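## Task

Pull the middle drawer of the slim cabinet with three drawers fully open, and make sure it stays open by itself. Every other drawer in the room must finish completely closed. No cabinet may be moved much from its spot. The robot must not tip over or finish leaning, or the attempt fails. A result that holds only because the robot is still pressing or holding something is not accepted.

## Robot and tools

ROBOT. A Hello Robot Stretch 3 with a single arm. It has a two-wheel differential base (0.33 m long, 0.34 m wide) that cannot slide sideways, a mast carrying a lift, a telescoping arm that reaches out to the robot's right, a wrist (yaw, pitch, roll) with a two-finger gripper, and a head that pans and tilts. Because the arm points right, the gripper moves along the robot's forward axis only when the base drives. Spins happen about the point midway between the drive wheels, 0.05 m behind the front edge. Stowed, the robot sweeps a 0.28 m radius when turning; an unfolded, level wrist reaches past that.

FRAMES. Base frame: origin on the floor between the drive wheels, x forward, y left, z up. hand_pose is reported in this frame, located where the closed fingertips meet; with all wrist joints at zero its x axis is up, y points back toward the mast, z points rearward. Odometry frame is the base frame as it was at the start; heading is positive to the left, range -3.142 to 3.142.

execute_actions(actions). A list of action objects run in order; an empty list only reports the current state. Each action can hold "robot", "steps" (integer 1 to 450 control ticks, 30 per second, default 1) and "until". An action with only steps is a wait. "robot" is one command, a list of up to 8 commands and {"pause_s": s} items (s at most 15) run one after the other, or {"stop": true}, which brakes everything and clears the queue. A command may contain:
- "base": exactly one key. translate_m is a relative drive distance in metres from where the base is when that command begins, positive forward, magnitude at most 1. rotate_rad is a relative turn in radians, positive counter-clockwise (left), magnitude at most 3.2.
- "joints": one map (there is only one arm) of absolute targets by name; any joint not named keeps its previous goal. lift_m 0 to 1.1 m (arm height). arm_m 0 to 0.52 m (extension). wrist_yaw_rad -1.345 to 4.42 (0 along the arm, positive swings toward the front, 3.0 folds over the base). wrist_pitch_rad -1.57 to 0.451 (negative tips fingers down). wrist_roll_rad -2.911 to 2.911 (0 keeps fingers side by side). gripper_m -0.089 to 0.179, larger is wider; the real fingertip gap is about 0.007 smaller when nearly shut, 0.025 smaller when fully open, and zero under 0.007. head_pan_rad -3.953 to 1.73 (0 forward, positive left, -1.57 faces along the arm). head_tilt_rad -1.53 to 0.419 (negative looks down).
- "contact_limits": {"arm_m": effort percent 1 to 100}, the motor effort at which the arm's motion halts; it applies until the next arm command.
Base and joint motions in one command start together and keep going after the call returns. A new command takes over immediately and discards any remaining queued items. In a queue, an item begins only when every motion of the previous one ended done (off_target also passes for base and gripper); other endings drop the rest. One bad value rejects the whole call.
"until" ends an action early. {"robot": {"status": "ended"}} waits for all motion and the queue to finish. Other fields take pairs such as ["<", 0.3] or ["!=", "moving"]; readings are compared at printed precision (joints 3 decimals, base translate/rotate 4), so never wait on "=" for a reading. {"any": {"status": "ended"}} fires on the first motion to finish.

zoom_image(camera, region): camera is head_camera, nav_camera or wrist_camera; region is [x0, y0, x1, y1] in pixels from the top-left, no larger than 504 by 504.
finished_scene(scene): integer number of the scene being closed; irreversible.

SPEED. The base is fast (0.30 m/s, 1.9 rad/s) only with lift_m under 0.30, arm_m under 0.03 and wrist_yaw_rad over 2.54; otherwise 0.10 m/s and 0.63 rad/s.

RESULTS. base_status shows progress as (travelled of goal), counted from the wheels. joint_goals and joint_status list each joint; status words: moving, done (within tolerance), off_target (rested short, may still push), contact_stop (halted on contact, joint goes slack), time_out, stopped, not_commanded, torque_fault (wrist servo off for 10 s). measured_speeds are encoder rates. The robot line gives refusals, queue (idle, running, done, dropped, stopped) and queue_left. Lines starting refused:, dropped: or replaced: explain problems, counting from 0. robot.on_its_own appears when the robot changed a goal itself, a joint is slack or off, a resting motor shows unusual effort (likely pressing or loaded), or base tilt differs from the start by 3 degrees (7.5 while driving). lidar_m: 12 distances, 30-degree sectors, the first straight ahead, going counter-clockwise, from a plane 0.17 m up. wrist_depth_mm (45 to 1000) and head_depth_mm (280 to 4000, image sideways) are 7x7 grids of median depth. motor_effort is percent with the peak since last result in brackets; readings carry fixed biases. base_tilt gives forward and right lean in degrees with a fixed offset up to about 4.

CAUTIONS. Pushing against something rigid with the gripper higher than roughly 0.45 m can tip the robot; a second push after a contact_stop is riskier still, and raising the contact limit makes it worse. Do not drive while the gripper hooks or presses on something fixed. If the base catches on furniture, reverse the last move in small steps, pull the gripper clear, and lower lift_m to about 0.2 if still leaning. Fold or unfold the wrist only with lift_m 0.32 to 0.95, wrist_pitch_rad -0.4 and roll near 0; once folded, lift_m may go to 0.25. With wrist_yaw_rad below -0.4 keep pitch at -0.5 or lower. Sustained hard pushing can shut a wrist servo off. Avoid slamming drawers or hitting things. Before finishing, wait until everything has stopped and the drawers stay put without the robot touching them.

Each tool is called after "Emit:" as a command line: name --argument value for each argument, lists and objects as JSON in quotes; but a table of rows of numbers goes row by row, as --pt "numbers of a row", without its own name.

## Session

Emit:
execute_actions --actions '[]'

Scene clock: 0.00 s.
robot.base_odometry: x=+0.000 y=+0.000 heading=+0.000 (m, m, rad; robot's odometry frame)
robot.turned_by_wheels: +0.000 (rad since the last result)
robot.turned_by_imu: +0.000 (rad since the last result)
robot.base_tilt: forward=+1.9 right=+0.8 (deg)
robot.lidar_m: 2.27 2.30 1.95 1.44 1.58 2.01 1.99 2.19 1.84 1.36 1.40 2.36
robot.head_depth_mm: 1736 2632 2653 2633 2624 2584 2217 / 1724 2661 2689 2720 2652 2660 2336 / 1785 2625 2784 2738 2724 2713 2351 / 1775 2579 2816 2794 2790 2793 2374 / 1763 2553 2854 2870 2825 2803 2406 / 1736 2534 2928 2937 2893 2175 2157 / 1740 2507 2989 2984 2980 2201 2176
robot.base_status: not_commanded
robot.joint_positions: lift_m=+0.594 arm_m=-0.001 wrist_yaw_rad=+2.852 wrist_pitch_rad=-0.459 wrist_roll_rad=-0.014 gripper_m=+0.037 head_pan_rad=-0.018 head_tilt_rad=+0.008
robot.joint_goals: lift_m=+0.594 arm_m=-0.001 wrist_yaw_rad=+2.852 wrist_pitch_rad=-0.459 wrist_roll_rad=-0.014 gripper_m=+0.037 head_pan_rad=-0.018 head_tilt_rad=+0.008
robot.joint_status: lift_m=not_commanded arm_m=not_commanded wrist_yaw_rad=not_commanded wrist_pitch_rad=not_commanded wrist_roll_rad=not_commanded gripper_m=not_commanded head_pan_rad=not_commanded head_tilt_rad=not_commanded
robot.measured_speeds: translate_m=+0.000 rotate_rad=+0.000 lift_m=+0.000 arm_m=+0.000 wrist_yaw_rad=+0.000 wrist_pitch_rad=+0.000 wrist_roll_rad=+0.000 head_pan_rad=+0.000 head_tilt_rad=+0.000
robot: refusals=0 queue=idle queue_left=0
robot.motor_effort: left_wheel=+0 right_wheel=+0 lift_m=+18 arm_m=+1 wrist_yaw_rad=+0 wrist_pitch_rad=+6 wrist_roll_rad=+0 gripper_m=+0 head_pan_rad=+0 head_tilt_rad=+3 (%)
robot.hand_pose: x=+0.0414 y=+0.0659 z=+0.5980 quat_wxyz=(+0.258, +0.700, +0.062, +0.663) (m; robot's base frame)
robot.wrist_depth_mm: - - - - - - - / - - - - - - - / - - - - - - - / - - - - - - - / 998 - - - - - - / 833 - 871 861 876 884 884 / 714 708 727 750 727 758 762
pictures: head_camera (sideways: a quarter turn clockwise sets it upright), nav_camera (sideways: a quarter turn counterclockwise sets it upright), wrist_camera
Images, in order (width x height): head_camera 896x504, nav_camera 672x504, wrist_camera 644x364.

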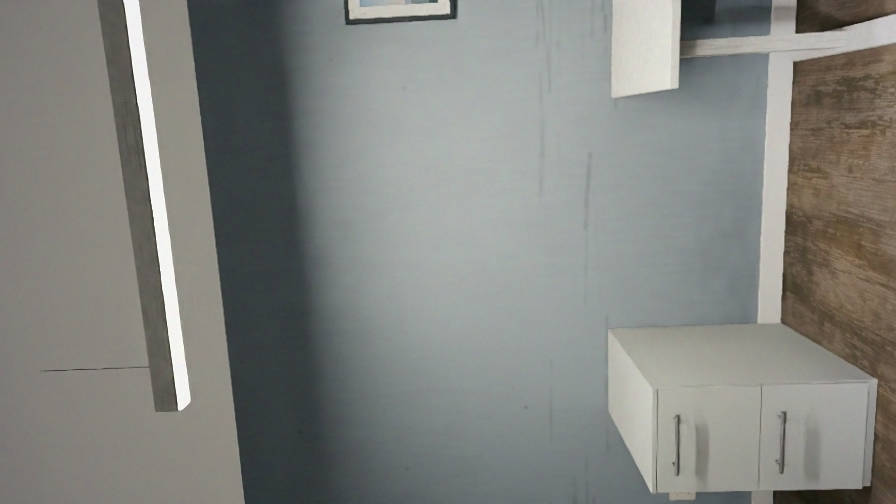

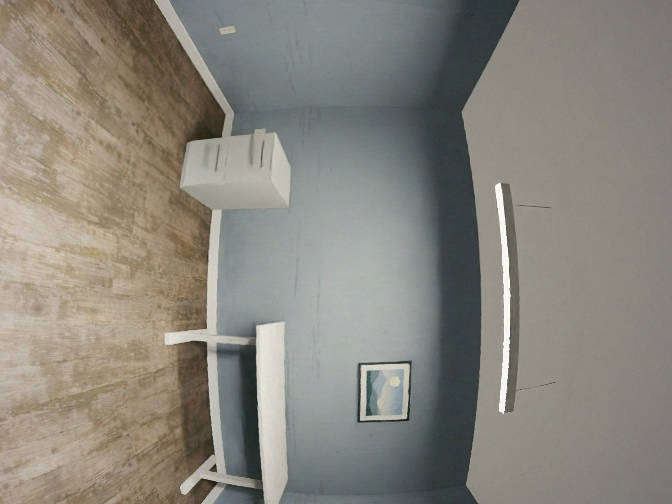

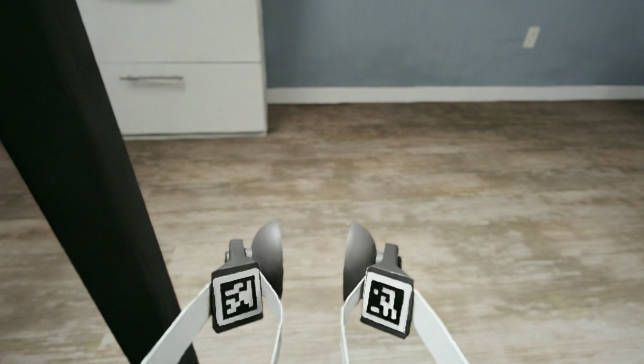

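Emit:
execute_actions --actions '[{"robot":{"joints":{"head_pan_rad":1.6,"head_tilt_rad":-0.4}},"steps":200,"until":{"robot":{"status":"ended"}}}]'

Emit:
execute_actions --actions '[{"robot":{"joints":{"head_pan_rad":-1.57,"head_tilt_rad":-0.4}},"steps":200,"until":{"robot":{"status":"ended"}}}]'

Emit:
execute_actions --actions '[{"robot":{"joints":{"head_pan_rad":-3.14,"head_tilt_rad":-0.4}},"steps":200,"until":{"robot":{"status":"ended"}}}]'

Scene clock: 1.50 s.
robot.base_odometry: x=+0.000 y=+0.000 heading=+0.000 (m, m, rad; robot's odometry frame)
robot.turned_by_wheels: +0.000 (rad since the last result)
robot.turned_by_imu: +0.000 (rad since the last result)
robot.base_tilt: forward=+2.1 right=+0.6 (deg)
robot.lidar_m: 2.27 2.30 1.95 1.44 1.58 2.01 1.99 2.19 1.85 1.36 1.40 2.36
robot.head_depth_mm: 1596 1687 1810 1943 2081 1763 1412 / 1620 1727 1831 1975 2087 1772 1419 / 1656 1773 1572 1501 1619 1715 1430 / 1684 1796 1630 1538 1663 1757 1441 / 1715 1848 1675 1575 1711 1816 1442 / 1752 1877 1735 1612 1761 1829 1449 / 1793 1931 1996 1655 1858 1893 -
robot.base_status: not_commanded
robot.joint_positions: lift_m=+0.594 arm_m=-0.001 wrist_yaw_rad=+2.852 wrist_pitch_rad=-0.459 wrist_roll_rad=-0.014 gripper_m=+0.037 head_pan_rad=+1.593 head_tilt_rad=-0.395
robot.joint_goals: lift_m=+0.594 arm_m=-0.001 wrist_yaw_rad=+2.852 wrist_pitch_rad=-0.459 wrist_roll_rad=-0.014 gripper_m=+0.037 head_pan_rad=+1.600 head_tilt_rad=-0.400
robot.joint_status: lift_m=not_commanded arm_m=not_commanded wrist_yaw_rad=not_commanded wrist_pitch_rad=not_commanded wrist_roll_rad=not_commanded gripper_m=not_commanded head_pan_rad=done head_tilt_rad=done
robot.measured_speeds: translate_m=+0.000 rotate_rad=+0.000 lift_m=+0.000 arm_m=+0.000 wrist_yaw_rad=+0.000 wrist_pitch_rad=+0.000 wrist_roll_rad=+0.000 head_pan_rad=+0.000 head_tilt_rad=+0.000
robot: refusals=0 queue=done queue_left=0
robot.motor_effort: left_wheel=+0(0) right_wheel=+0(0) lift_m=+19(18) arm_m=+1(0) wrist_yaw_rad=+0(1) wrist_pitch_rad=+6(6) wrist_roll_rad=+0(0) gripper_m=+0(0) head_pan_rad=+2(27) head_tilt_rad=-3(32) (%)
robot.hand_pose: x=+0.0414 y=+0.0659 z=+0.5980 quat_wxyz=(+0.258, +0.700, +0.062, +0.663) (m; robot's base frame)
robot.wrist_depth_mm: - - - - - - - / - - - - - - - / - - - - - - - / - - - - - - - / 993 - - - - - - / 835 - 879 856 883 873 890 / 723 706 711 747 739 756 765
pictures: head_camera (sideways: a quarter turn clockwise sets it upright), nav_camera (sideways: a quarter turn counterclockwise sets it upright), wrist_camera
Images, in order (width x height): head_camera 896x504, nav_camera 672x504, wrist_camera 644x364.

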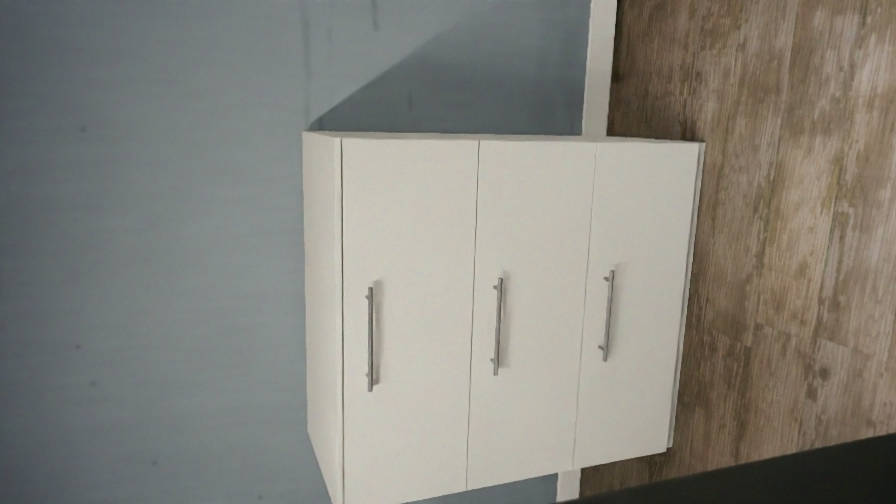

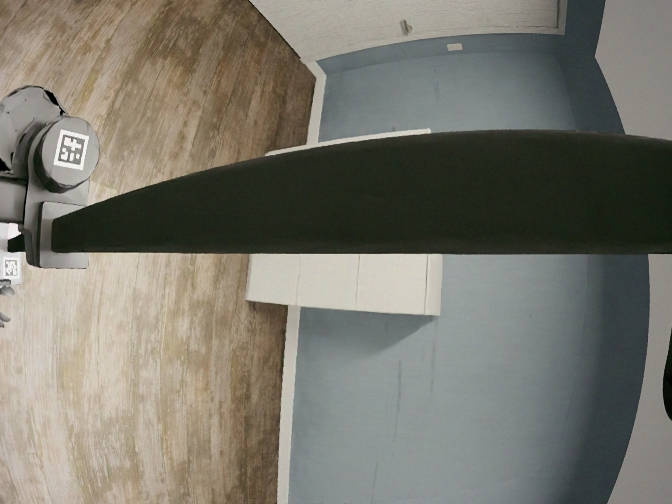

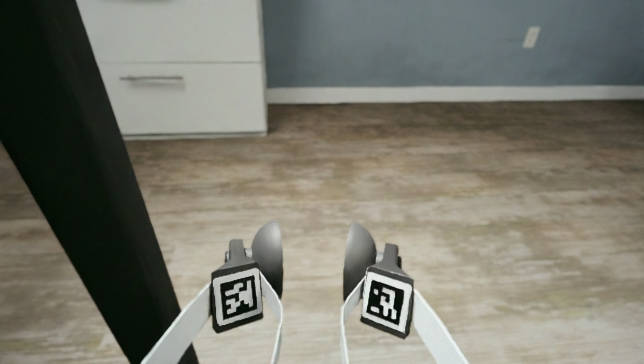

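Scene clock: 3.57 s.
robot.base_odometry: x=+0.000 y=+0.000 heading=+0.000 (m, m, rad; robot's odometry frame)
robot.turned_by_wheels: +0.000 (rad since the last result)
robot.turned_by_imu: +0.000 (rad since the last result)
robot.base_tilt: forward=+2.0 right=+0.7 (deg)
robot.lidar_m: 2.27 2.30 1.96 1.44 1.58 2.01 1.99 2.19 1.85 1.36 1.40 2.36
robot.head_depth_mm: 1509 1606 1719 1842 1989 1754 1412 / 1532 1633 1745 1887 2039 1772 1419 / 1562 1671 1778 1918 2080 1787 1425 / 1597 1699 1816 1973 2101 1786 1431 / 1632 1728 1866 1974 1626 1677 1442 / 1659 1779 1918 2025 1585 1658 1455 / 1686 1804 1960 2110 1639 1716 1459
robot.base_status: not_commanded
robot.joint_positions: lift_m=+0.594 arm_m=-0.001 wrist_yaw_rad=+2.852 wrist_pitch_rad=-0.459 wrist_roll_rad=-0.014 gripper_m=+0.037 head_pan_rad=-1.563 head_tilt_rad=-0.395
robot.joint_goals: lift_m=+0.594 arm_m=-0.001 wrist_yaw_rad=+2.852 wrist_pitch_rad=-0.459 wrist_roll_rad=-0.014 gripper_m=+0.037 head_pan_rad=-1.570 head_tilt_rad=-0.400
robot.joint_status: lift_m=not_commanded arm_m=not_commanded wrist_yaw_rad=not_commanded wrist_pitch_rad=not_commanded wrist_roll_rad=not_commanded gripper_m=not_commanded head_pan_rad=done head_tilt_rad=done
robot.measured_speeds: translate_m=+0.000 rotate_rad=+0.000 lift_m=+0.000 arm_m=+0.000 wrist_yaw_rad=+0.000 wrist_pitch_rad=+0.000 wrist_roll_rad=+0.000 head_pan_rad=+0.000 head_tilt_rad=+0.000
robot: refusals=0 queue=done queue_left=0
robot.motor_effort: left_wheel=+0(1) right_wheel=+0(0) lift_m=+18(19) arm_m=+0(0) wrist_yaw_rad=+0(0) wrist_pitch_rad=+6(6) wrist_roll_rad=+0(0) gripper_m=+0(0) head_pan_rad=-2(27) head_tilt_rad=-3(4) (%)
robot.hand_pose: x=+0.0414 y=+0.0659 z=+0.5980 quat_wxyz=(+0.258, +0.700, +0.062, +0.663) (m; robot's base frame)
robot.wrist_depth_mm: - - - - - - - / - - - - - - - / - - - - - - - / - - - - - - - / 983 - - - - - - / 825 - 874 865 894 888 897 / 721 705 715 750 729 765 767
pictures: head_camera (sideways: a quarter turn clockwise sets it upright), nav_camera (sideways: a quarter turn counterclockwise sets it upright), wrist_camera
Images, in order (width x height): head_camera 896x504, nav_camera 672x504, wrist_camera 644x364.

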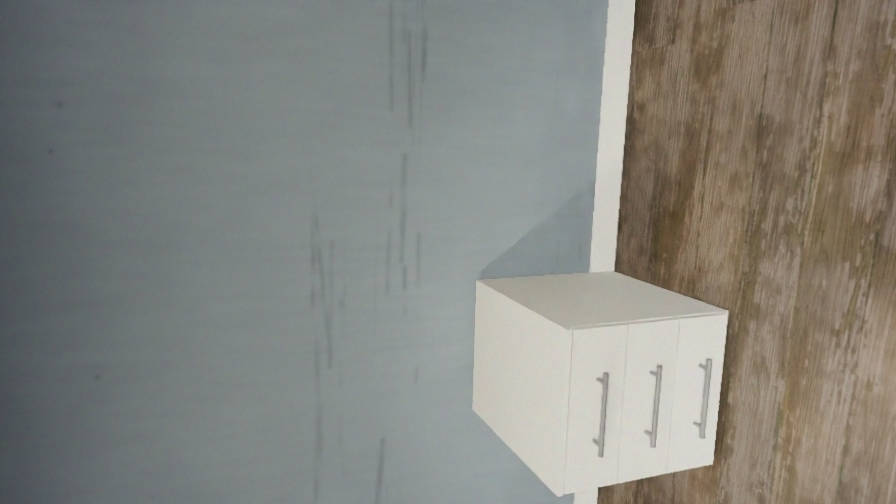

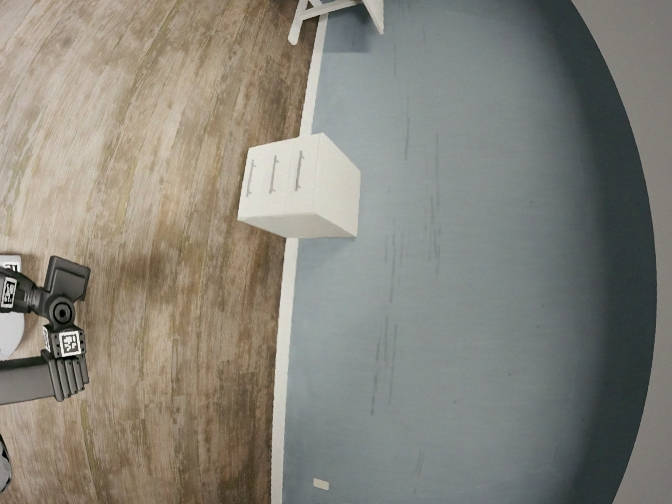

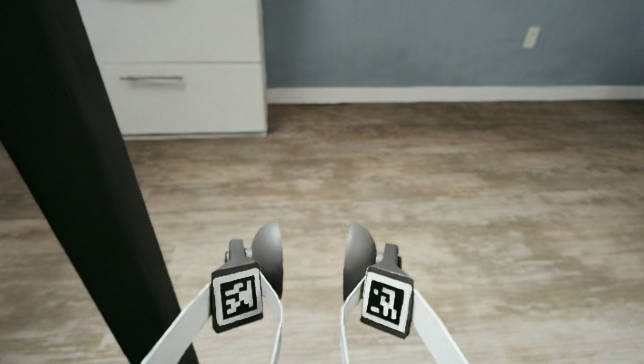

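Scene clock: 4.93 s.
robot.base_odometry: x=+0.000 y=+0.000 heading=+0.000 (m, m, rad; robot's odometry frame)
robot.turned_by_wheels: +0.000 (rad since the last result)
robot.turned_by_imu: +0.000 (rad since the last result)
robot.base_tilt: forward=+2.1 right=+0.6 (deg)
robot.lidar_m: 2.28 2.30 1.95 1.44 1.59 2.00 1.99 2.19 1.85 1.37 1.39 2.36
robot.head_depth_mm: 1662 1755 1880 2029 2149 1759 1410 / 1679 1780 1908 2048 2169 1787 1410 / 1708 1813 1941 2111 2215 1788 1422 / 1740 1850 1996 2129 2283 1808 1433 / 1760 1901 2020 2210 2330 1822 1440 / 1807 1933 2089 2259 2353 1822 1453 / 1848 1971 2128 2301 2426 1843 1461
robot.base_status: not_commanded
robot.joint_positions: lift_m=+0.594 arm_m=-0.001 wrist_yaw_rad=+2.852 wrist_pitch_rad=-0.459 wrist_roll_rad=-0.014 gripper_m=+0.037 head_pan_rad=-3.133 head_tilt_rad=-0.395
robot.joint_goals: lift_m=+0.594 arm_m=-0.001 wrist_yaw_rad=+2.852 wrist_pitch_rad=-0.459 wrist_roll_rad=-0.014 gripper_m=+0.037 head_pan_rad=-3.140 head_tilt_rad=-0.400
robot.joint_status: lift_m=not_commanded arm_m=not_commanded wrist_yaw_rad=not_commanded wrist_pitch_rad=not_commanded wrist_roll_rad=not_commanded gripper_m=not_commanded head_pan_rad=done head_tilt_rad=done
robot.measured_speeds: translate_m=+0.000 rotate_rad=+0.000 lift_m=+0.000 arm_m=+0.000 wrist_yaw_rad=+0.000 wrist_pitch_rad=+0.000 wrist_roll_rad=+0.000 head_pan_rad=+0.000 head_tilt_rad=+0.000
robot: refusals=0 queue=done queue_left=0
robot.motor_effort: left_wheel=+0(0) right_wheel=+0(0) lift_m=+18(18) arm_m=+1(0) wrist_yaw_rad=+0(0) wrist_pitch_rad=+6(6) wrist_roll_rad=+1(0) gripper_m=+0(0) head_pan_rad=-2(26) head_tilt_rad=-4(4) (%)
robot.hand_pose: x=+0.0414 y=+0.0659 z=+0.5980 quat_wxyz=(+0.258, +0.700, +0.062, +0.663) (m; robot's base frame)
robot.wrist_depth_mm: - - - - - - - / - - - - - - - / - - - - - - - / - - - - - - - / 987 - - - - - - / 823 - 891 873 888 881 896 / 725 710 717 740 734 759 762
pictures: head_camera (sideways: a quarter turn clockwise sets it upright), nav_camera (sideways: a quarter turn counterclockwise sets it upright), wrist_camera
Images, in order (width x height): head_camera 896x504, nav_camera 672x504, wrist_camera 644x364.

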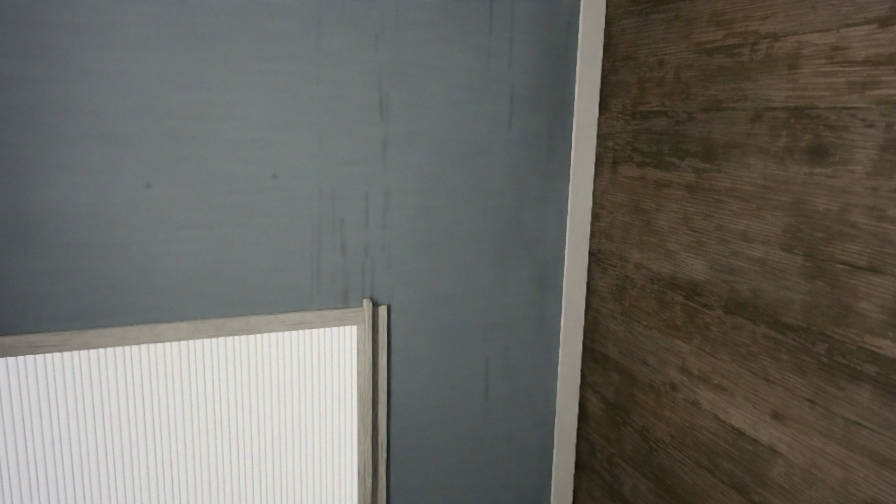

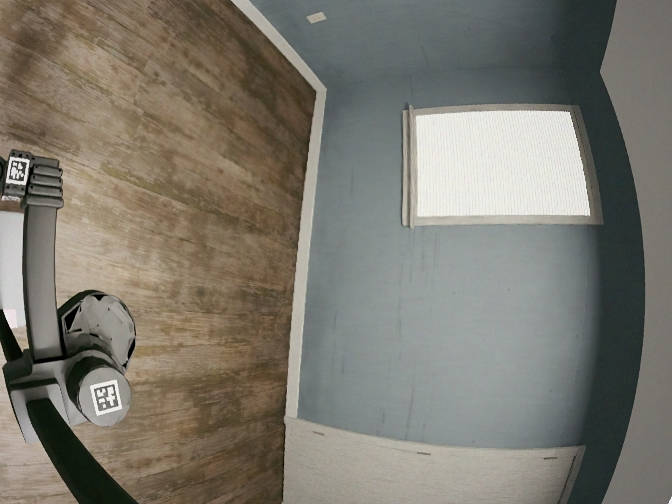

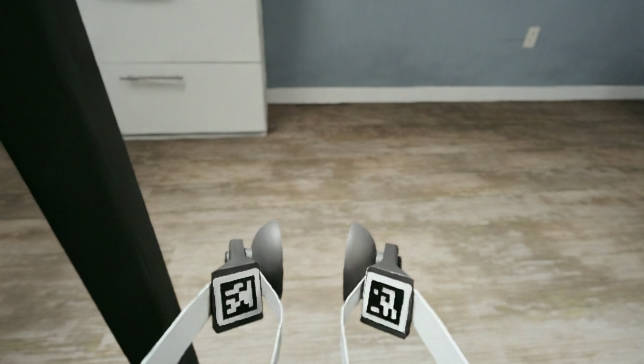

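Emit:
execute_actions --actions '[{"robot":[{"base":{"rotate_rad":-0.716},"joints":{"lift_m":0.28,"head_pan_rad":-1.57,"head_tilt_rad":-0.8}},{"base":{"translate_m":0.72}},{"base":{"rotate_rad":0.526}},{"joints":{"lift_m":0.34,"wrist_pitch_rad":-0.4}},{"joints":{"wrist_yaw_rad":0,"gripper_m":0.1}},{"joints":{"wrist_pitch_rad":0,"wrist_roll_rad":1.57}}],"steps":450,"until":{"robot":{"status":"ended"}}}]'

Scene clock: 20.73 s.
robot.base_odometry: x=+0.543 y=-0.473 heading=-0.190 (m, m, rad; robot's odometry frame)
robot.turned_by_wheels: -0.190 (rad since the last result)
robot.turned_by_imu: -0.195 (rad since the last result)
robot.base_tilt: forward=+2.1 right=+0.8 (deg)
robot.lidar_m: 1.74 1.95 2.04 2.32 2.23 2.72 2.60 2.15 1.53 0.90 0.92 2.00
robot.head_depth_mm: 1266 1445 1675 1841 1523 1301 1136 / 1260 1434 1652 1841 1522 1303 1141 / 1257 1427 1585 1256 1470 1335 1172 / 1252 1421 1413 1219 1417 1322 1148 / 1249 1412 1421 1197 1443 1326 1158 / 1240 1412 1566 1272 1532 1332 1165 / 1245 1405 1626 1838 1574 1342 1167
robot.base_status: done (rotate_rad +0.5259 of +0.5260)
robot.joint_positions: lift_m=+0.340 arm_m=-0.001 wrist_yaw_rad=+0.002 wrist_pitch_rad=-0.024 wrist_roll_rad=+1.568 gripper_m=+0.100 head_pan_rad=-1.577 head_tilt_rad=-0.790
robot.joint_goals: lift_m=+0.340 arm_m=-0.001 wrist_yaw_rad=+0.000 wrist_pitch_rad=+0.000 wrist_roll_rad=+1.570 gripper_m=+0.100 head_pan_rad=-1.570 head_tilt_rad=-0.800
robot.joint_status: lift_m=done arm_m=not_commanded wrist_yaw_rad=done wrist_pitch_rad=done wrist_roll_rad=done gripper_m=done head_pan_rad=done head_tilt_rad=done
robot.measured_speeds: translate_m=+0.000 rotate_rad=+0.000 lift_m=+0.000 arm_m=+0.000 wrist_yaw_rad=+0.000 wrist_pitch_rad=+0.000 wrist_roll_rad=+0.000 head_pan_rad=+0.000 head_tilt_rad=+0.000
robot: refusals=0 queue=done queue_left=0
robot.motor_effort: left_wheel=-2(12) right_wheel=+2(9) lift_m=+23(25) arm_m=+1(0) wrist_yaw_rad=-2(2) wrist_pitch_rad=+11(10) wrist_roll_rad=+1(3) gripper_m=+1(79) head_pan_rad=+3(24) head_tilt_rad=-5(35) (%)
robot.hand_pose: x=-0.0209 y=-0.3996 z=+0.4480 quat_wxyz=(+0.002, +0.001, -1.000, -0.012) (m; robot's base frame)
robot.wrist_depth_mm: - - - - - 757 511 / - - - - - 748 511 / - - - 640 651 646 506 / - - - 650 653 658 511 / - - - 661 667 661 501 / - - - 674 676 678 503 / - - - - - 680 497
pictures: head_camera (sideways: a quarter turn clockwise sets it upright), nav_camera (sideways: a quarter turn counterclockwise sets it upright), wrist_camera
Images, in order (width x height): head_camera 896x504, nav_camera 672x504, wrist_camera 644x364.

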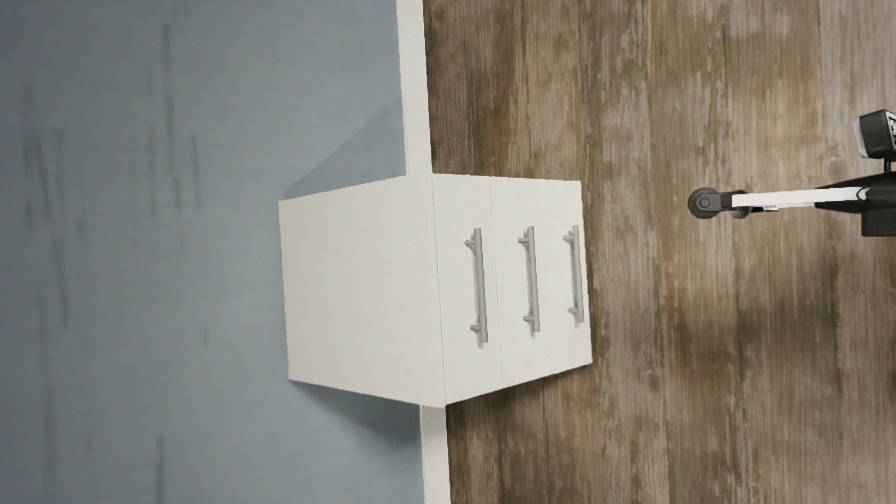

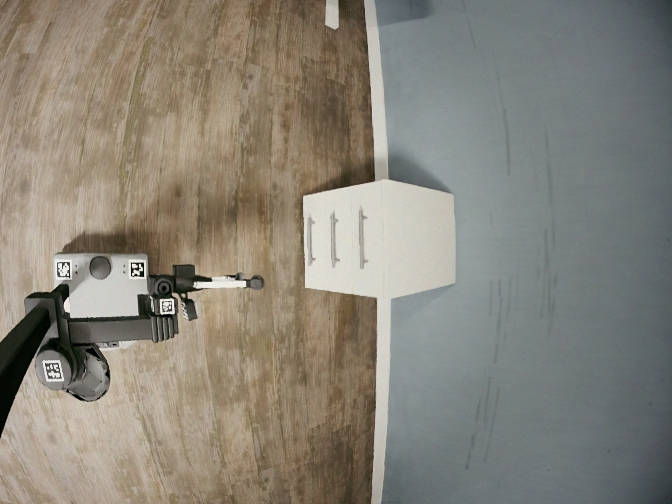

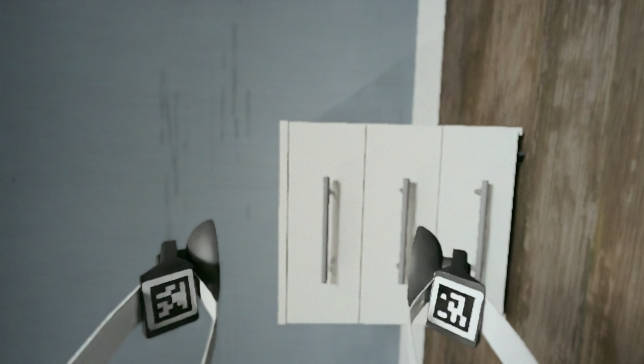

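Emit:
execute_actions --actions '[{"robot":{"base":{"translate_m":0.11},"joints":{"lift_m":0.15,"arm_m":0.3}},"steps":450,"until":{"robot":{"status":"ended"}}}]'

Scene clock: 24.17 s.
robot.base_odometry: x=+0.651 y=-0.493 heading=-0.190 (m, m, rad; robot's odometry frame)
robot.turned_by_wheels: +0.000 (rad since the last result)
robot.turned_by_imu: -0.001 (rad since the last result)
robot.base_tilt: forward=+2.1 right=+0.7 (deg)
robot.lidar_m: 1.63 1.87 1.89 2.31 2.23 2.84 2.71 2.14 1.52 0.89 1.50 1.94
robot.head_depth_mm: 1260 1432 1670 1836 1524 1301 1136 / 1253 1428 1617 1743 1500 1304 1154 / 1247 1414 1397 1210 1415 1371 1143 / 1247 1421 1414 1202 1412 1323 1149 / 1239 1410 1531 1234 1487 1324 1157 / 1243 1410 1626 1840 1566 1330 1166 / 1237 1410 1629 1831 1579 1336 1166
robot.base_status: done (translate_m +0.1100 of +0.1100)
robot.joint_positions: lift_m=+0.150 arm_m=+0.300 wrist_yaw_rad=+0.001 wrist_pitch_rad=-0.022 wrist_roll_rad=+1.569 gripper_m=+0.100 head_pan_rad=-1.577 head_tilt_rad=-0.790
robot.joint_goals: lift_m=+0.150 arm_m=+0.300 wrist_yaw_rad=+0.000 wrist_pitch_rad=+0.000 wrist_roll_rad=+1.570 gripper_m=+0.100 head_pan_rad=-1.570 head_tilt_rad=-0.800
robot.joint_status: lift_m=done arm_m=done wrist_yaw_rad=done wrist_pitch_rad=done wrist_roll_rad=done gripper_m=done head_pan_rad=done head_tilt_rad=done
robot.measured_speeds: translate_m=+0.000 rotate_rad=+0.000 lift_m=+0.000 arm_m=+0.000 wrist_yaw_rad=+0.000 wrist_pitch_rad=+0.000 wrist_roll_rad=+0.000 head_pan_rad=+0.000 head_tilt_rad=+0.000
robot: refusals=0 queue=done queue_left=0
robot.motor_effort: left_wheel=-3(5) right_wheel=+2(7) lift_m=+14(20) arm_m=+2(1) wrist_yaw_rad=-1(2) wrist_pitch_rad=+11(11) wrist_roll_rad=+1(1) gripper_m=+0(0) head_pan_rad=+1(3) head_tilt_rad=-5(5) (%)
robot.hand_pose: x=-0.0211 y=-0.7004 z=+0.2590 quat_wxyz=(+0.001, +0.000, -1.000, -0.012) (m; robot's base frame)
robot.wrist_depth_mm: 830 324 327 331 332 336 297 / 862 330 336 333 336 337 294 / 867 335 339 339 342 345 294 / 884 340 344 345 347 352 292 / 907 346 352 352 352 357 292 / 918 352 358 358 359 363 290 / 955 360 362 364 367 370 288
pictures: head_camera (sideways: a quarter turn clockwise sets it upright), nav_camera (sideways: a quarter turn counterclockwise sets it upright), wrist_camera
Images, in order (width x height): head_camera 896x504, nav_camera 672x504, wrist_camera 644x364.

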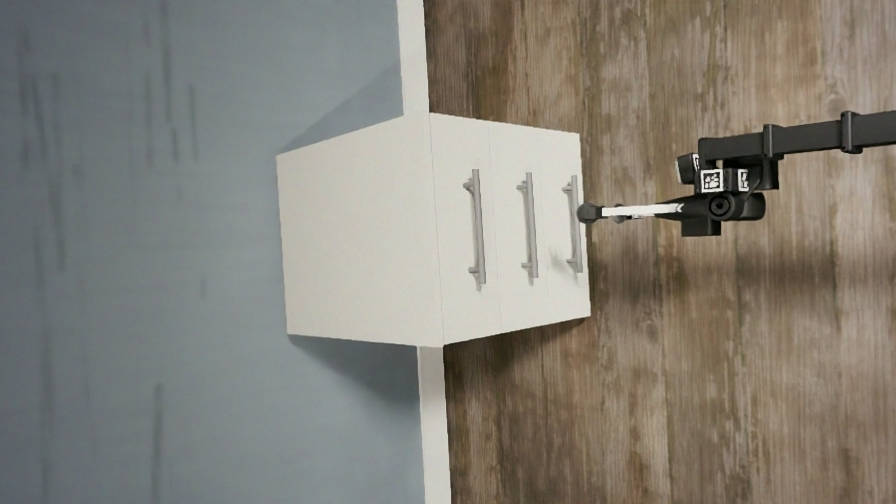

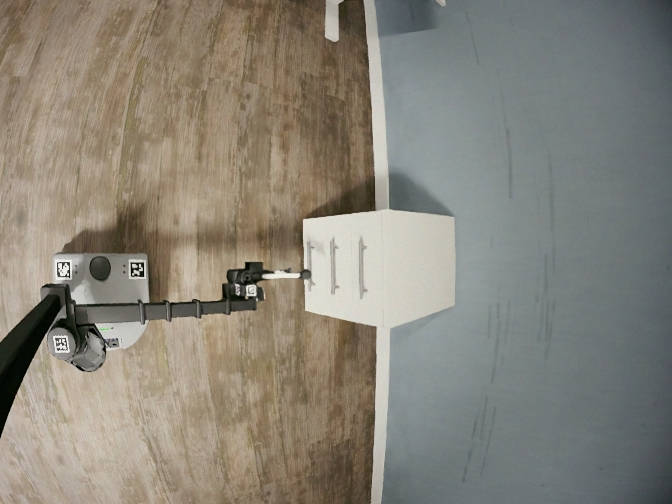

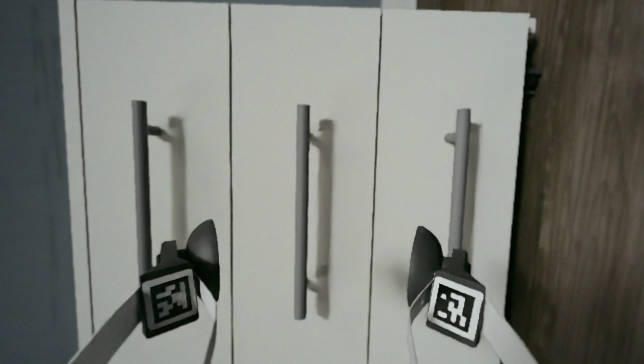

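Emit:
execute_actions --actions '[{"robot":{"joints":{"lift_m":0.162,"arm_m":0.43,"gripper_m":0.07},"contact_limits":{"arm_m":15}},"steps":450,"until":{"robot":{"status":"ended"}}}]'

Scene clock: 26.30 s.
robot.base_odometry: x=+0.651 y=-0.493 heading=-0.190 (m, m, rad; robot's odometry frame)
robot.turned_by_wheels: +0.000 (rad since the last result)
robot.turned_by_imu: +0.000 (rad since the last result)
robot.base_tilt: forward=+2.1 right=+0.7 (deg)
robot.lidar_m: 1.63 1.87 1.89 2.32 2.23 2.85 2.71 2.14 1.53 0.89 1.49 1.94
robot.head_depth_mm: 1262 1434 1667 1839 1521 1298 1140 / 1256 1429 1619 1732 1500 1307 1139 / 1250 1431 1400 1214 1392 1270 1140 / 1249 1424 1402 1202 1409 1317 1147 / 1239 1408 1532 1231 1479 1320 1156 / 1242 1406 1626 1839 1568 1335 1162 / 1237 1399 1622 1825 1576 1338 1166
robot.base_status: done (translate_m +0.1100 of +0.1100)
robot.joint_positions: lift_m=+0.162 arm_m=+0.430 wrist_yaw_rad=+0.001 wrist_pitch_rad=-0.022 wrist_roll_rad=+1.569 gripper_m=+0.070 head_pan_rad=-1.577 head_tilt_rad=-0.790
robot.joint_goals: lift_m=+0.162 arm_m=+0.430 wrist_yaw_rad=+0.000 wrist_pitch_rad=+0.000 wrist_roll_rad=+1.570 gripper_m=+0.070 head_pan_rad=-1.570 head_tilt_rad=-0.800
robot.joint_status: lift_m=done arm_m=done wrist_yaw_rad=done wrist_pitch_rad=done wrist_roll_rad=done gripper_m=done head_pan_rad=done head_tilt_rad=done
robot.measured_speeds: translate_m=+0.000 rotate_rad=+0.000 lift_m=+0.000 arm_m=+0.000 wrist_yaw_rad=+0.000 wrist_pitch_rad=+0.000 wrist_roll_rad=+0.000 head_pan_rad=+0.000 head_tilt_rad=+0.000
robot: refusals=0 queue=done queue_left=0
robot.motor_effort: left_wheel=-2(2) right_wheel=+2(2) lift_m=+23(24) arm_m=+3(4) wrist_yaw_rad=-1(1) wrist_pitch_rad=+11(11) wrist_roll_rad=+1(1) gripper_m=+0(80) head_pan_rad=+2(3) head_tilt_rad=-5(5) (%)
robot.contact_limits: arm_m 15 (drawing in: default 17, maximum 28; extending or still: default 25, maximum 40)
robot.hand_pose: x=-0.0211 y=-0.8304 z=+0.2704 quat_wxyz=(+0.001, +0.000, -1.000, -0.012) (m; robot's base frame)
robot.wrist_depth_mm: 202 203 205 205 207 208 209 / 206 206 208 208 210 211 212 / 209 210 211 211 214 215 215 / 211 214 215 216 218 219 219 / 216 217 217 219 220 222 223 / 218 221 223 223 225 226 227 / 222 225 226 227 230 230 232
pictures: head_camera (sideways: a quarter turn clockwise sets it upright), nav_camera (sideways: a quarter turn counterclockwise sets it upright), wrist_camera
Images, in order (width x height): head_camera 896x504, nav_camera 672x504, wrist_camera 644x364.

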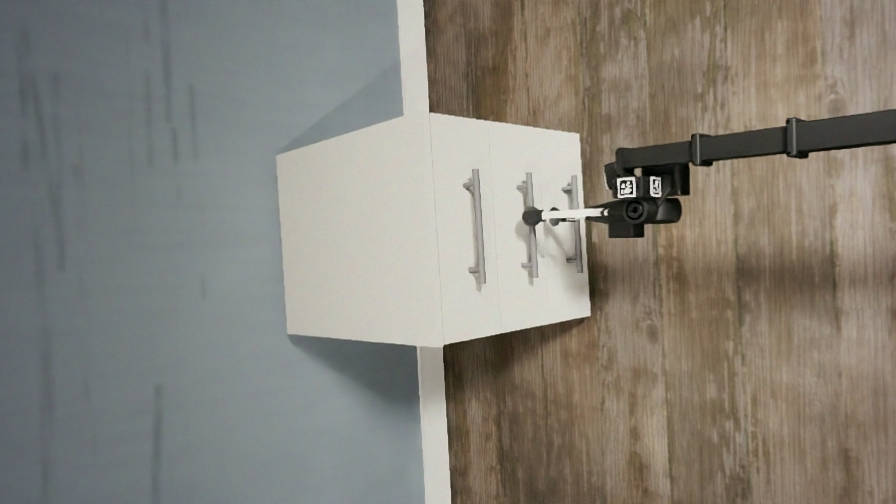

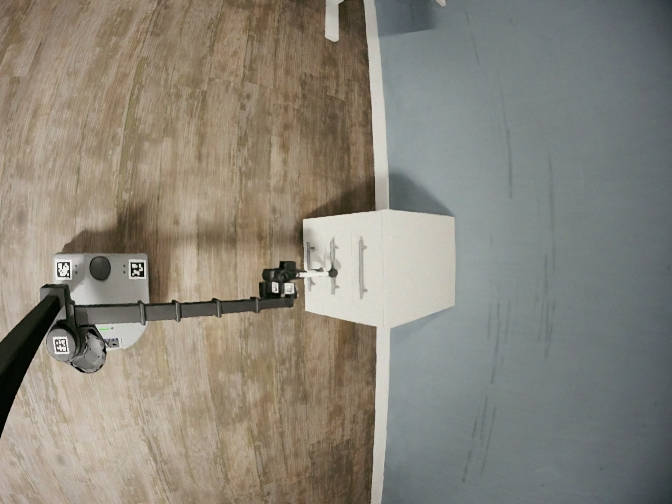

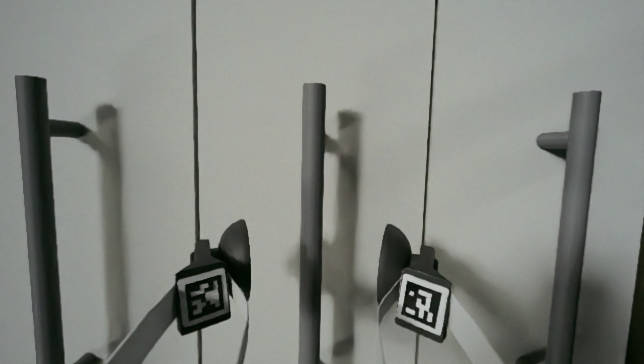

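Emit:
execute_actions --actions '[{"robot":{"joints":{"arm_m":0.46},"contact_limits":{"arm_m":12}},"steps":100,"until":{"robot":{"status":"ended"}}},{"robot":{"joints":{"gripper_m":-0.03}},"steps":100,"until":{"robot":{"status":"ended"}}},{"robot":{"joints":{"arm_m":0.3}},"steps":200,"until":{"robot":{"status":"ended"}}}]'

Scene clock: 31.00 s.
robot.base_odometry: x=+0.651 y=-0.493 heading=-0.190 (m, m, rad; robot's odometry frame)
robot.turned_by_wheels: +0.000 (rad since the last result)
robot.turned_by_imu: -0.001 (rad since the last result)
robot.base_tilt: forward=+2.0 right=+0.7 (deg)
robot.lidar_m: 1.63 1.87 1.90 2.33 2.23 2.84 2.71 2.14 1.52 0.89 1.50 1.95
robot.head_depth_mm: 1263 1440 1664 1843 1521 1304 1138 / 1255 1431 1623 1739 1497 1305 1143 / 1253 1428 1392 1212 1421 1375 1146 / 1245 1419 1418 1203 1412 1321 1152 / 1247 1410 1525 1228 1479 1334 1161 / 1241 1398 1629 1826 1569 1333 1159 / 1234 1400 1629 1833 1580 1341 1166
robot.base_status: done (translate_m +0.1100 of +0.1100)
robot.joint_positions: lift_m=+0.162 arm_m=+0.300 wrist_yaw_rad=+0.001 wrist_pitch_rad=-0.015 wrist_roll_rad=+1.569 gripper_m=-0.029 head_pan_rad=-1.577 head_tilt_rad=-0.790
robot.joint_goals: lift_m=+0.162 arm_m=+0.300 wrist_yaw_rad=+0.000 wrist_pitch_rad=+0.000 wrist_roll_rad=+1.570 gripper_m=-0.030 head_pan_rad=-1.570 head_tilt_rad=-0.800
robot.joint_status: lift_m=done arm_m=done wrist_yaw_rad=done wrist_pitch_rad=done wrist_roll_rad=done gripper_m=done head_pan_rad=done head_tilt_rad=done
robot.measured_speeds: translate_m=+0.000 rotate_rad=+0.000 lift_m=+0.000 arm_m=+0.000 wrist_yaw_rad=+0.000 wrist_pitch_rad=+0.000 wrist_roll_rad=+0.000 head_pan_rad=+0.000 head_tilt_rad=+0.000
robot: refusals=0 queue=done queue_left=0
robot.motor_effort: left_wheel=-2(3) right_wheel=+2(2) lift_m=+23(22) arm_m=-1(7) wrist_yaw_rad=-1(1) wrist_pitch_rad=+7(11) wrist_roll_rad=+1(1) gripper_m=-11(86) head_pan_rad=+2(3) head_tilt_rad=-5(5) (%)
robot.hand_pose: x=-0.0212 y=-0.7011 z=+0.2722 quat_wxyz=(+0.001, +0.000, -1.000, -0.008) (m; robot's base frame)
robot.wrist_depth_mm: 849 327 329 330 331 333 313 / 880 330 331 335 336 340 310 / 873 338 340 337 340 340 309 / 899 343 344 345 347 347 308 / 902 348 348 349 353 354 308 / 935 354 352 - 357 362 307 / 949 360 362 365 369 370 304
pictures: head_camera (sideways: a quarter turn clockwise sets it upright), nav_camera (sideways: a quarter turn counterclockwise sets it upright), wrist_camera
Images, in order (width x height): head_camera 896x504, nav_camera 672x504, wrist_camera 644x364.

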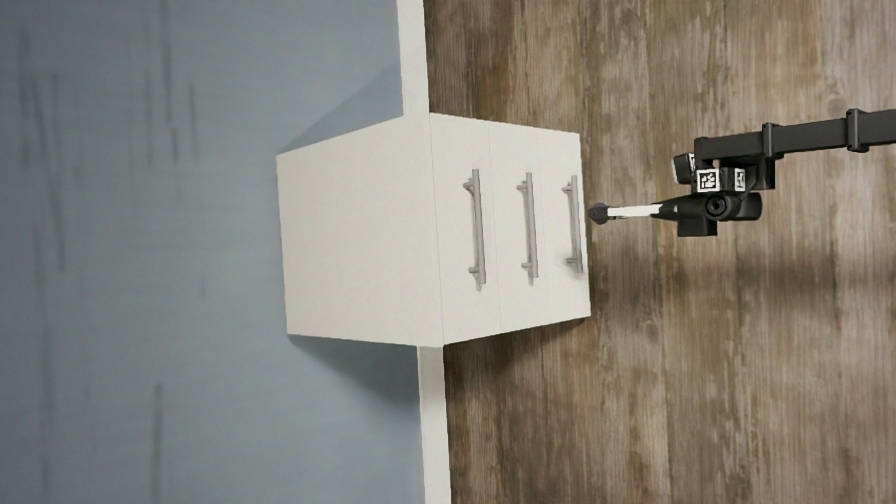

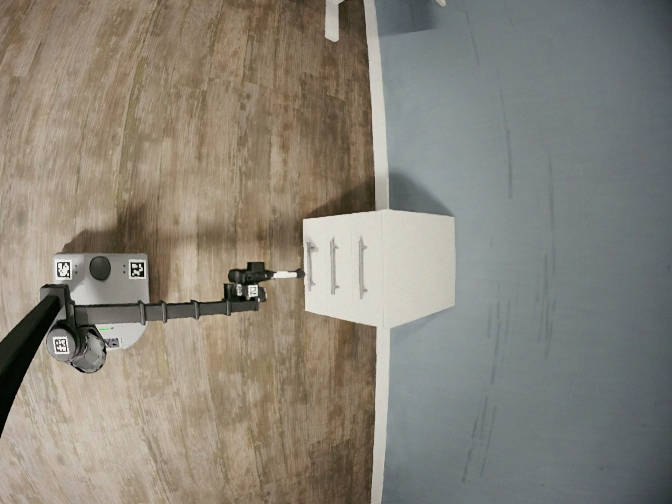

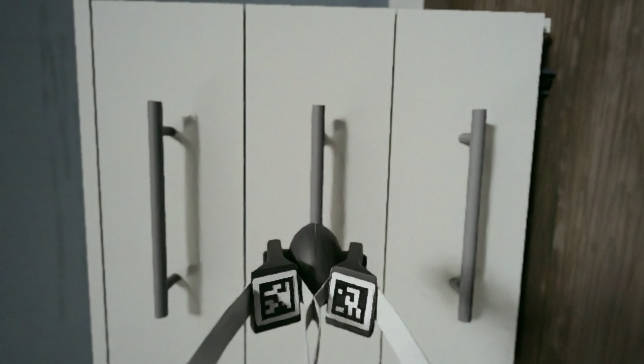

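Slipped. Go deeper (to contact) and squeeze harder.

Emit:
execute_actions --actions '[{"robot":{"joints":{"arm_m":0.49,"gripper_m":0.05},"contact_limits":{"arm_m":10}},"steps":200,"until":{"robot":{"status":"ended"}}},{"robot":{"joints":{"gripper_m":-0.07}},"steps":100,"until":{"robot":{"status":"ended"}}}]'

Scene clock: 34.43 s.
robot.base_odometry: x=+0.651 y=-0.493 heading=-0.190 (m, m, rad; robot's odometry frame)
robot.turned_by_wheels: +0.000 (rad since the last result)
robot.turned_by_imu: -0.001 (rad since the last result)
robot.base_tilt: forward=+2.0 right=+0.7 (deg)
robot.lidar_m: 1.63 1.87 1.89 2.32 2.23 2.84 2.71 2.14 1.53 0.89 1.50 1.94
robot.head_depth_mm: 1258 1435 1675 1836 1520 1303 1137 / 1250 1422 1624 1742 1496 1307 1139 / 1251 1424 1400 1214 1392 1290 1146 / 1254 1414 1410 1205 1404 1316 1151 / 1243 1417 1526 1234 1482 1322 1155 / 1241 1397 1637 1849 1566 1337 1162 / 1238 1402 1618 1822 1577 1340 1170
robot.base_status: done (translate_m +0.1100 of +0.1100)
robot.joint_positions: lift_m=+0.162 arm_m=+0.470 wrist_yaw_rad=-0.001 wrist_pitch_rad=-0.013 wrist_roll_rad=+1.569 gripper_m=-0.068 head_pan_rad=-1.577 head_tilt_rad=-0.791
robot.joint_goals: lift_m=+0.162 arm_m=+0.470 wrist_yaw_rad=+0.000 wrist_pitch_rad=+0.000 wrist_roll_rad=+1.570 gripper_m=-0.070 head_pan_rad=-1.570 head_tilt_rad=-0.800
robot.joint_status: lift_m=done arm_m=contact_stop wrist_yaw_rad=done wrist_pitch_rad=done wrist_roll_rad=done gripper_m=done head_pan_rad=done head_tilt_rad=done
robot.measured_speeds: translate_m=+0.000 rotate_rad=+0.000 lift_m=+0.000 arm_m=+0.001 wrist_yaw_rad=+0.000 wrist_pitch_rad=+0.000 wrist_roll_rad=+0.000 head_pan_rad=+0.000 head_tilt_rad=+0.000
robot: refusals=0 queue=done queue_left=0
robot.on_its_own: arm_m is slack since a contact_stop, until your next command for it (your +0.490 is given up)
robot.motor_effort: left_wheel=-2(5) right_wheel=+2(6) lift_m=+22(23) arm_m=+0(7) wrist_yaw_rad=+1(2) wrist_pitch_rad=+6(10) wrist_roll_rad=+1(1) gripper_m=-37(98) head_pan_rad=+2(2) head_tilt_rad=-6(6) (%)
robot.contact_limits: arm_m 10 (drawing in: default 17, maximum 28; extending or still: default 25, maximum 40)
robot.hand_pose: x=-0.0216 y=-0.8713 z=+0.2728 quat_wxyz=(+0.001, +0.000, -1.000, -0.007) (m; robot's base frame)
robot.wrist_depth_mm: 166 166 166 167 167 168 168 / 169 169 169 169 170 172 172 / 172 172 171 171 173 174 174 / 173 175 175 175 175 177 178 / 177 177 177 158 179 180 180 / 180 181 180 142 181 183 183 / 183 183 185 184 186 186 186
pictures: head_camera (sideways: a quarter turn clockwise sets it upright), nav_camera (sideways: a quarter turn counterclockwise sets it upright), wrist_camera
Images, in order (width x height): head_camera 896x504, nav_camera 672x504, wrist_camera 644x364.

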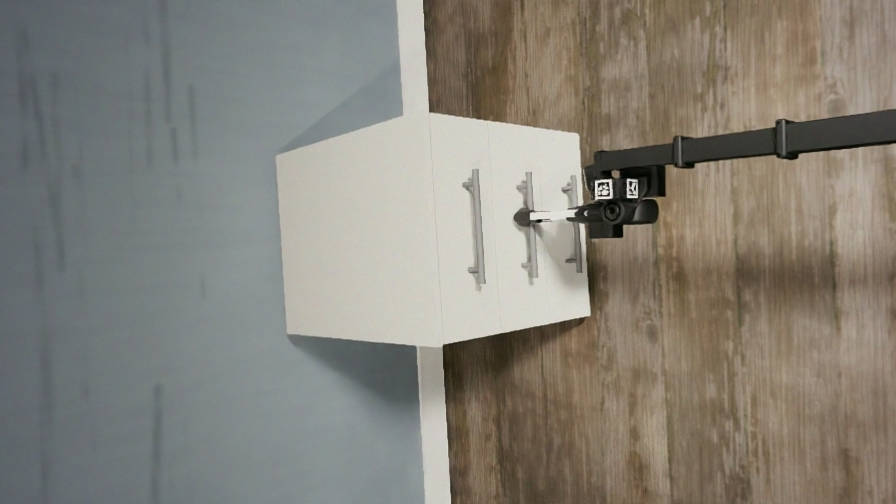

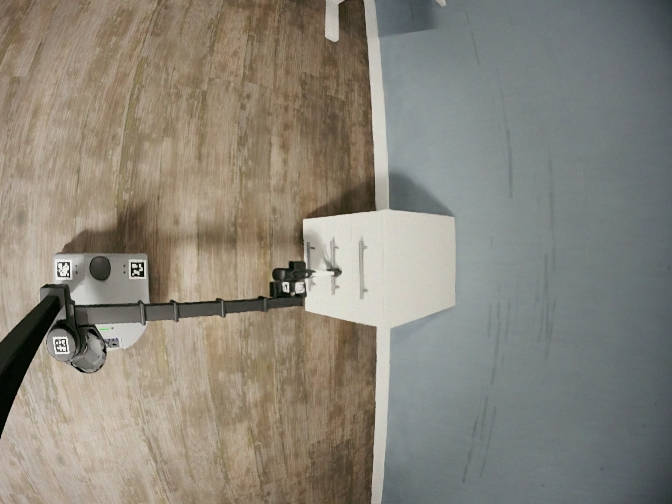

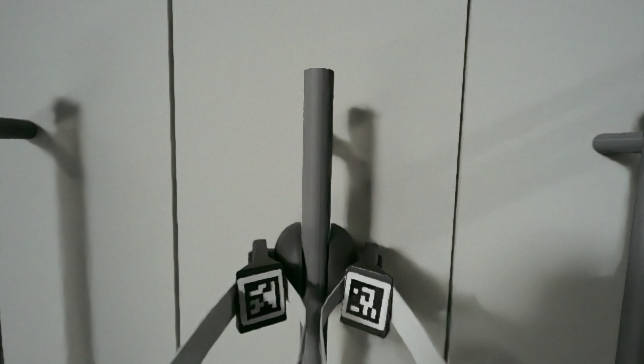

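Emit:
execute_actions --actions '[{"robot":{"joints":{"arm_m":0.2}},"steps":200,"until":{"robot":{"status":"ended"}}}]'

Scene clock: 37.63 s.
robot.base_odometry: x=+0.651 y=-0.493 heading=-0.190 (m, m, rad; robot's odometry frame)
robot.turned_by_wheels: +0.000 (rad since the last result)
robot.turned_by_imu: -0.001 (rad since the last result)
robot.base_tilt: forward=+2.1 right=+0.8 (deg)
robot.lidar_m: 1.63 1.88 1.89 2.32 2.23 2.84 2.71 2.14 1.52 0.89 1.50 1.94
robot.head_depth_mm: 1262 1435 1664 1837 1521 1302 1140 / 1253 1427 1627 1746 1493 1278 1151 / 1253 1421 1396 1214 1253 1312 1109 / 1241 1423 1409 1204 1253 1289 1153 / 1247 1414 1527 1232 1384 1296 1159 / 1241 1407 1627 1842 1575 1335 1164 / 1242 1402 1627 1830 1573 1342 1172
robot.base_status: done (translate_m +0.1100 of +0.1100)
robot.joint_positions: lift_m=+0.162 arm_m=+0.200 wrist_yaw_rad=-0.047 wrist_pitch_rad=-0.015 wrist_roll_rad=+1.569 gripper_m=-0.056 head_pan_rad=-1.577 head_tilt_rad=-0.791
robot.joint_goals: lift_m=+0.162 arm_m=+0.200 wrist_yaw_rad=-0.054 wrist_pitch_rad=+0.000 wrist_roll_rad=+1.570 gripper_m=-0.057 head_pan_rad=-1.570 head_tilt_rad=-0.800
robot.joint_status: lift_m=done arm_m=done wrist_yaw_rad=done wrist_pitch_rad=done wrist_roll_rad=done gripper_m=done head_pan_rad=done head_tilt_rad=done
robot.measured_speeds: translate_m=+0.000 rotate_rad=+0.000 lift_m=+0.000 arm_m=+0.000 wrist_yaw_rad=+0.000 wrist_pitch_rad=+0.000 wrist_roll_rad=+0.000 head_pan_rad=+0.000 head_tilt_rad=+0.000
robot: refusals=0 queue=done queue_left=0
robot.on_its_own: wrist_yaw_rad is held at -0.054, not at your +0.000, by its stall guard, which is not easing now; gripper_m is held at -0.057, not at your -0.070, by its stall guard, which is still easing
robot.motor_effort: left_wheel=-2(12) right_wheel=+2(19) lift_m=+22(23) arm_m=-2(10) wrist_yaw_rad=-7(44) wrist_pitch_rad=+8(7) wrist_roll_rad=+1(1) gripper_m=-26(32) head_pan_rad=+3(2) head_tilt_rad=-5(5) (%)
robot.hand_pose: x=-0.0334 y=-0.6008 z=+0.2722 quat_wxyz=(+0.001, -0.024, -1.000, -0.008) (m; robot's base frame)
robot.wrist_depth_mm: 947 960 170 172 172 467 311 / 966 436 173 173 174 445 311 / 979 439 174 175 176 438 310 / - 448 176 176 177 449 308 / - 449 177 178 179 453 308 / - - 179 142 181 454 305 / - - 181 182 183 451 306
pictures: head_camera (sideways: a quarter turn clockwise sets it upright), nav_camera (sideways: a quarter turn counterclockwise sets it upright), wrist_camera
Images, in order (width x height): head_camera 896x504, nav_camera 672x504, wrist_camera 644x364.

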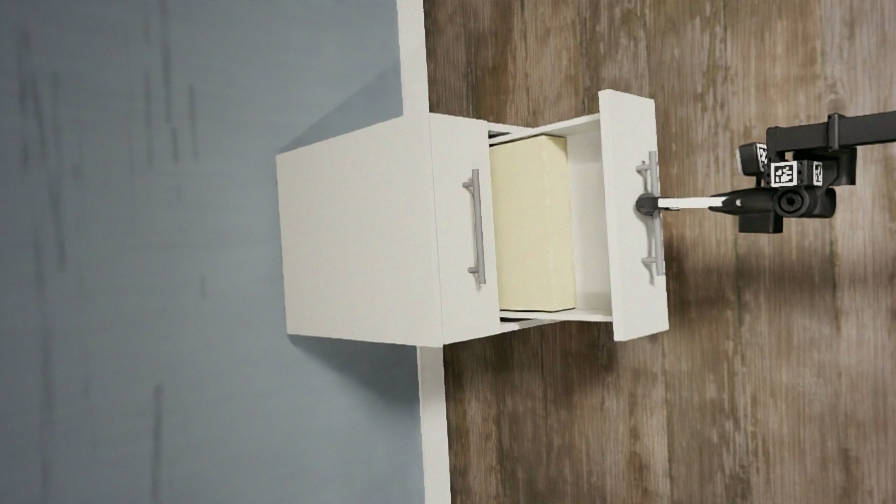

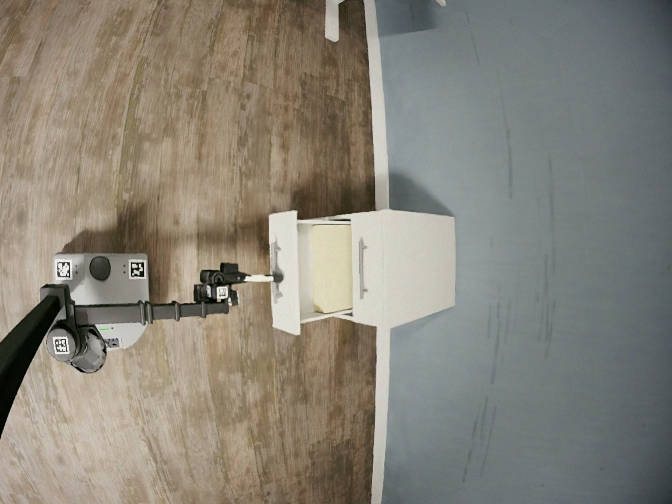

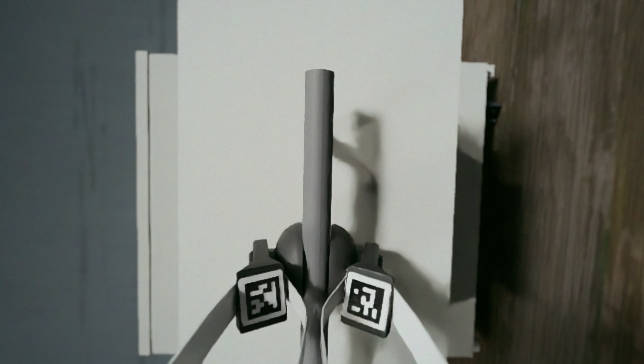

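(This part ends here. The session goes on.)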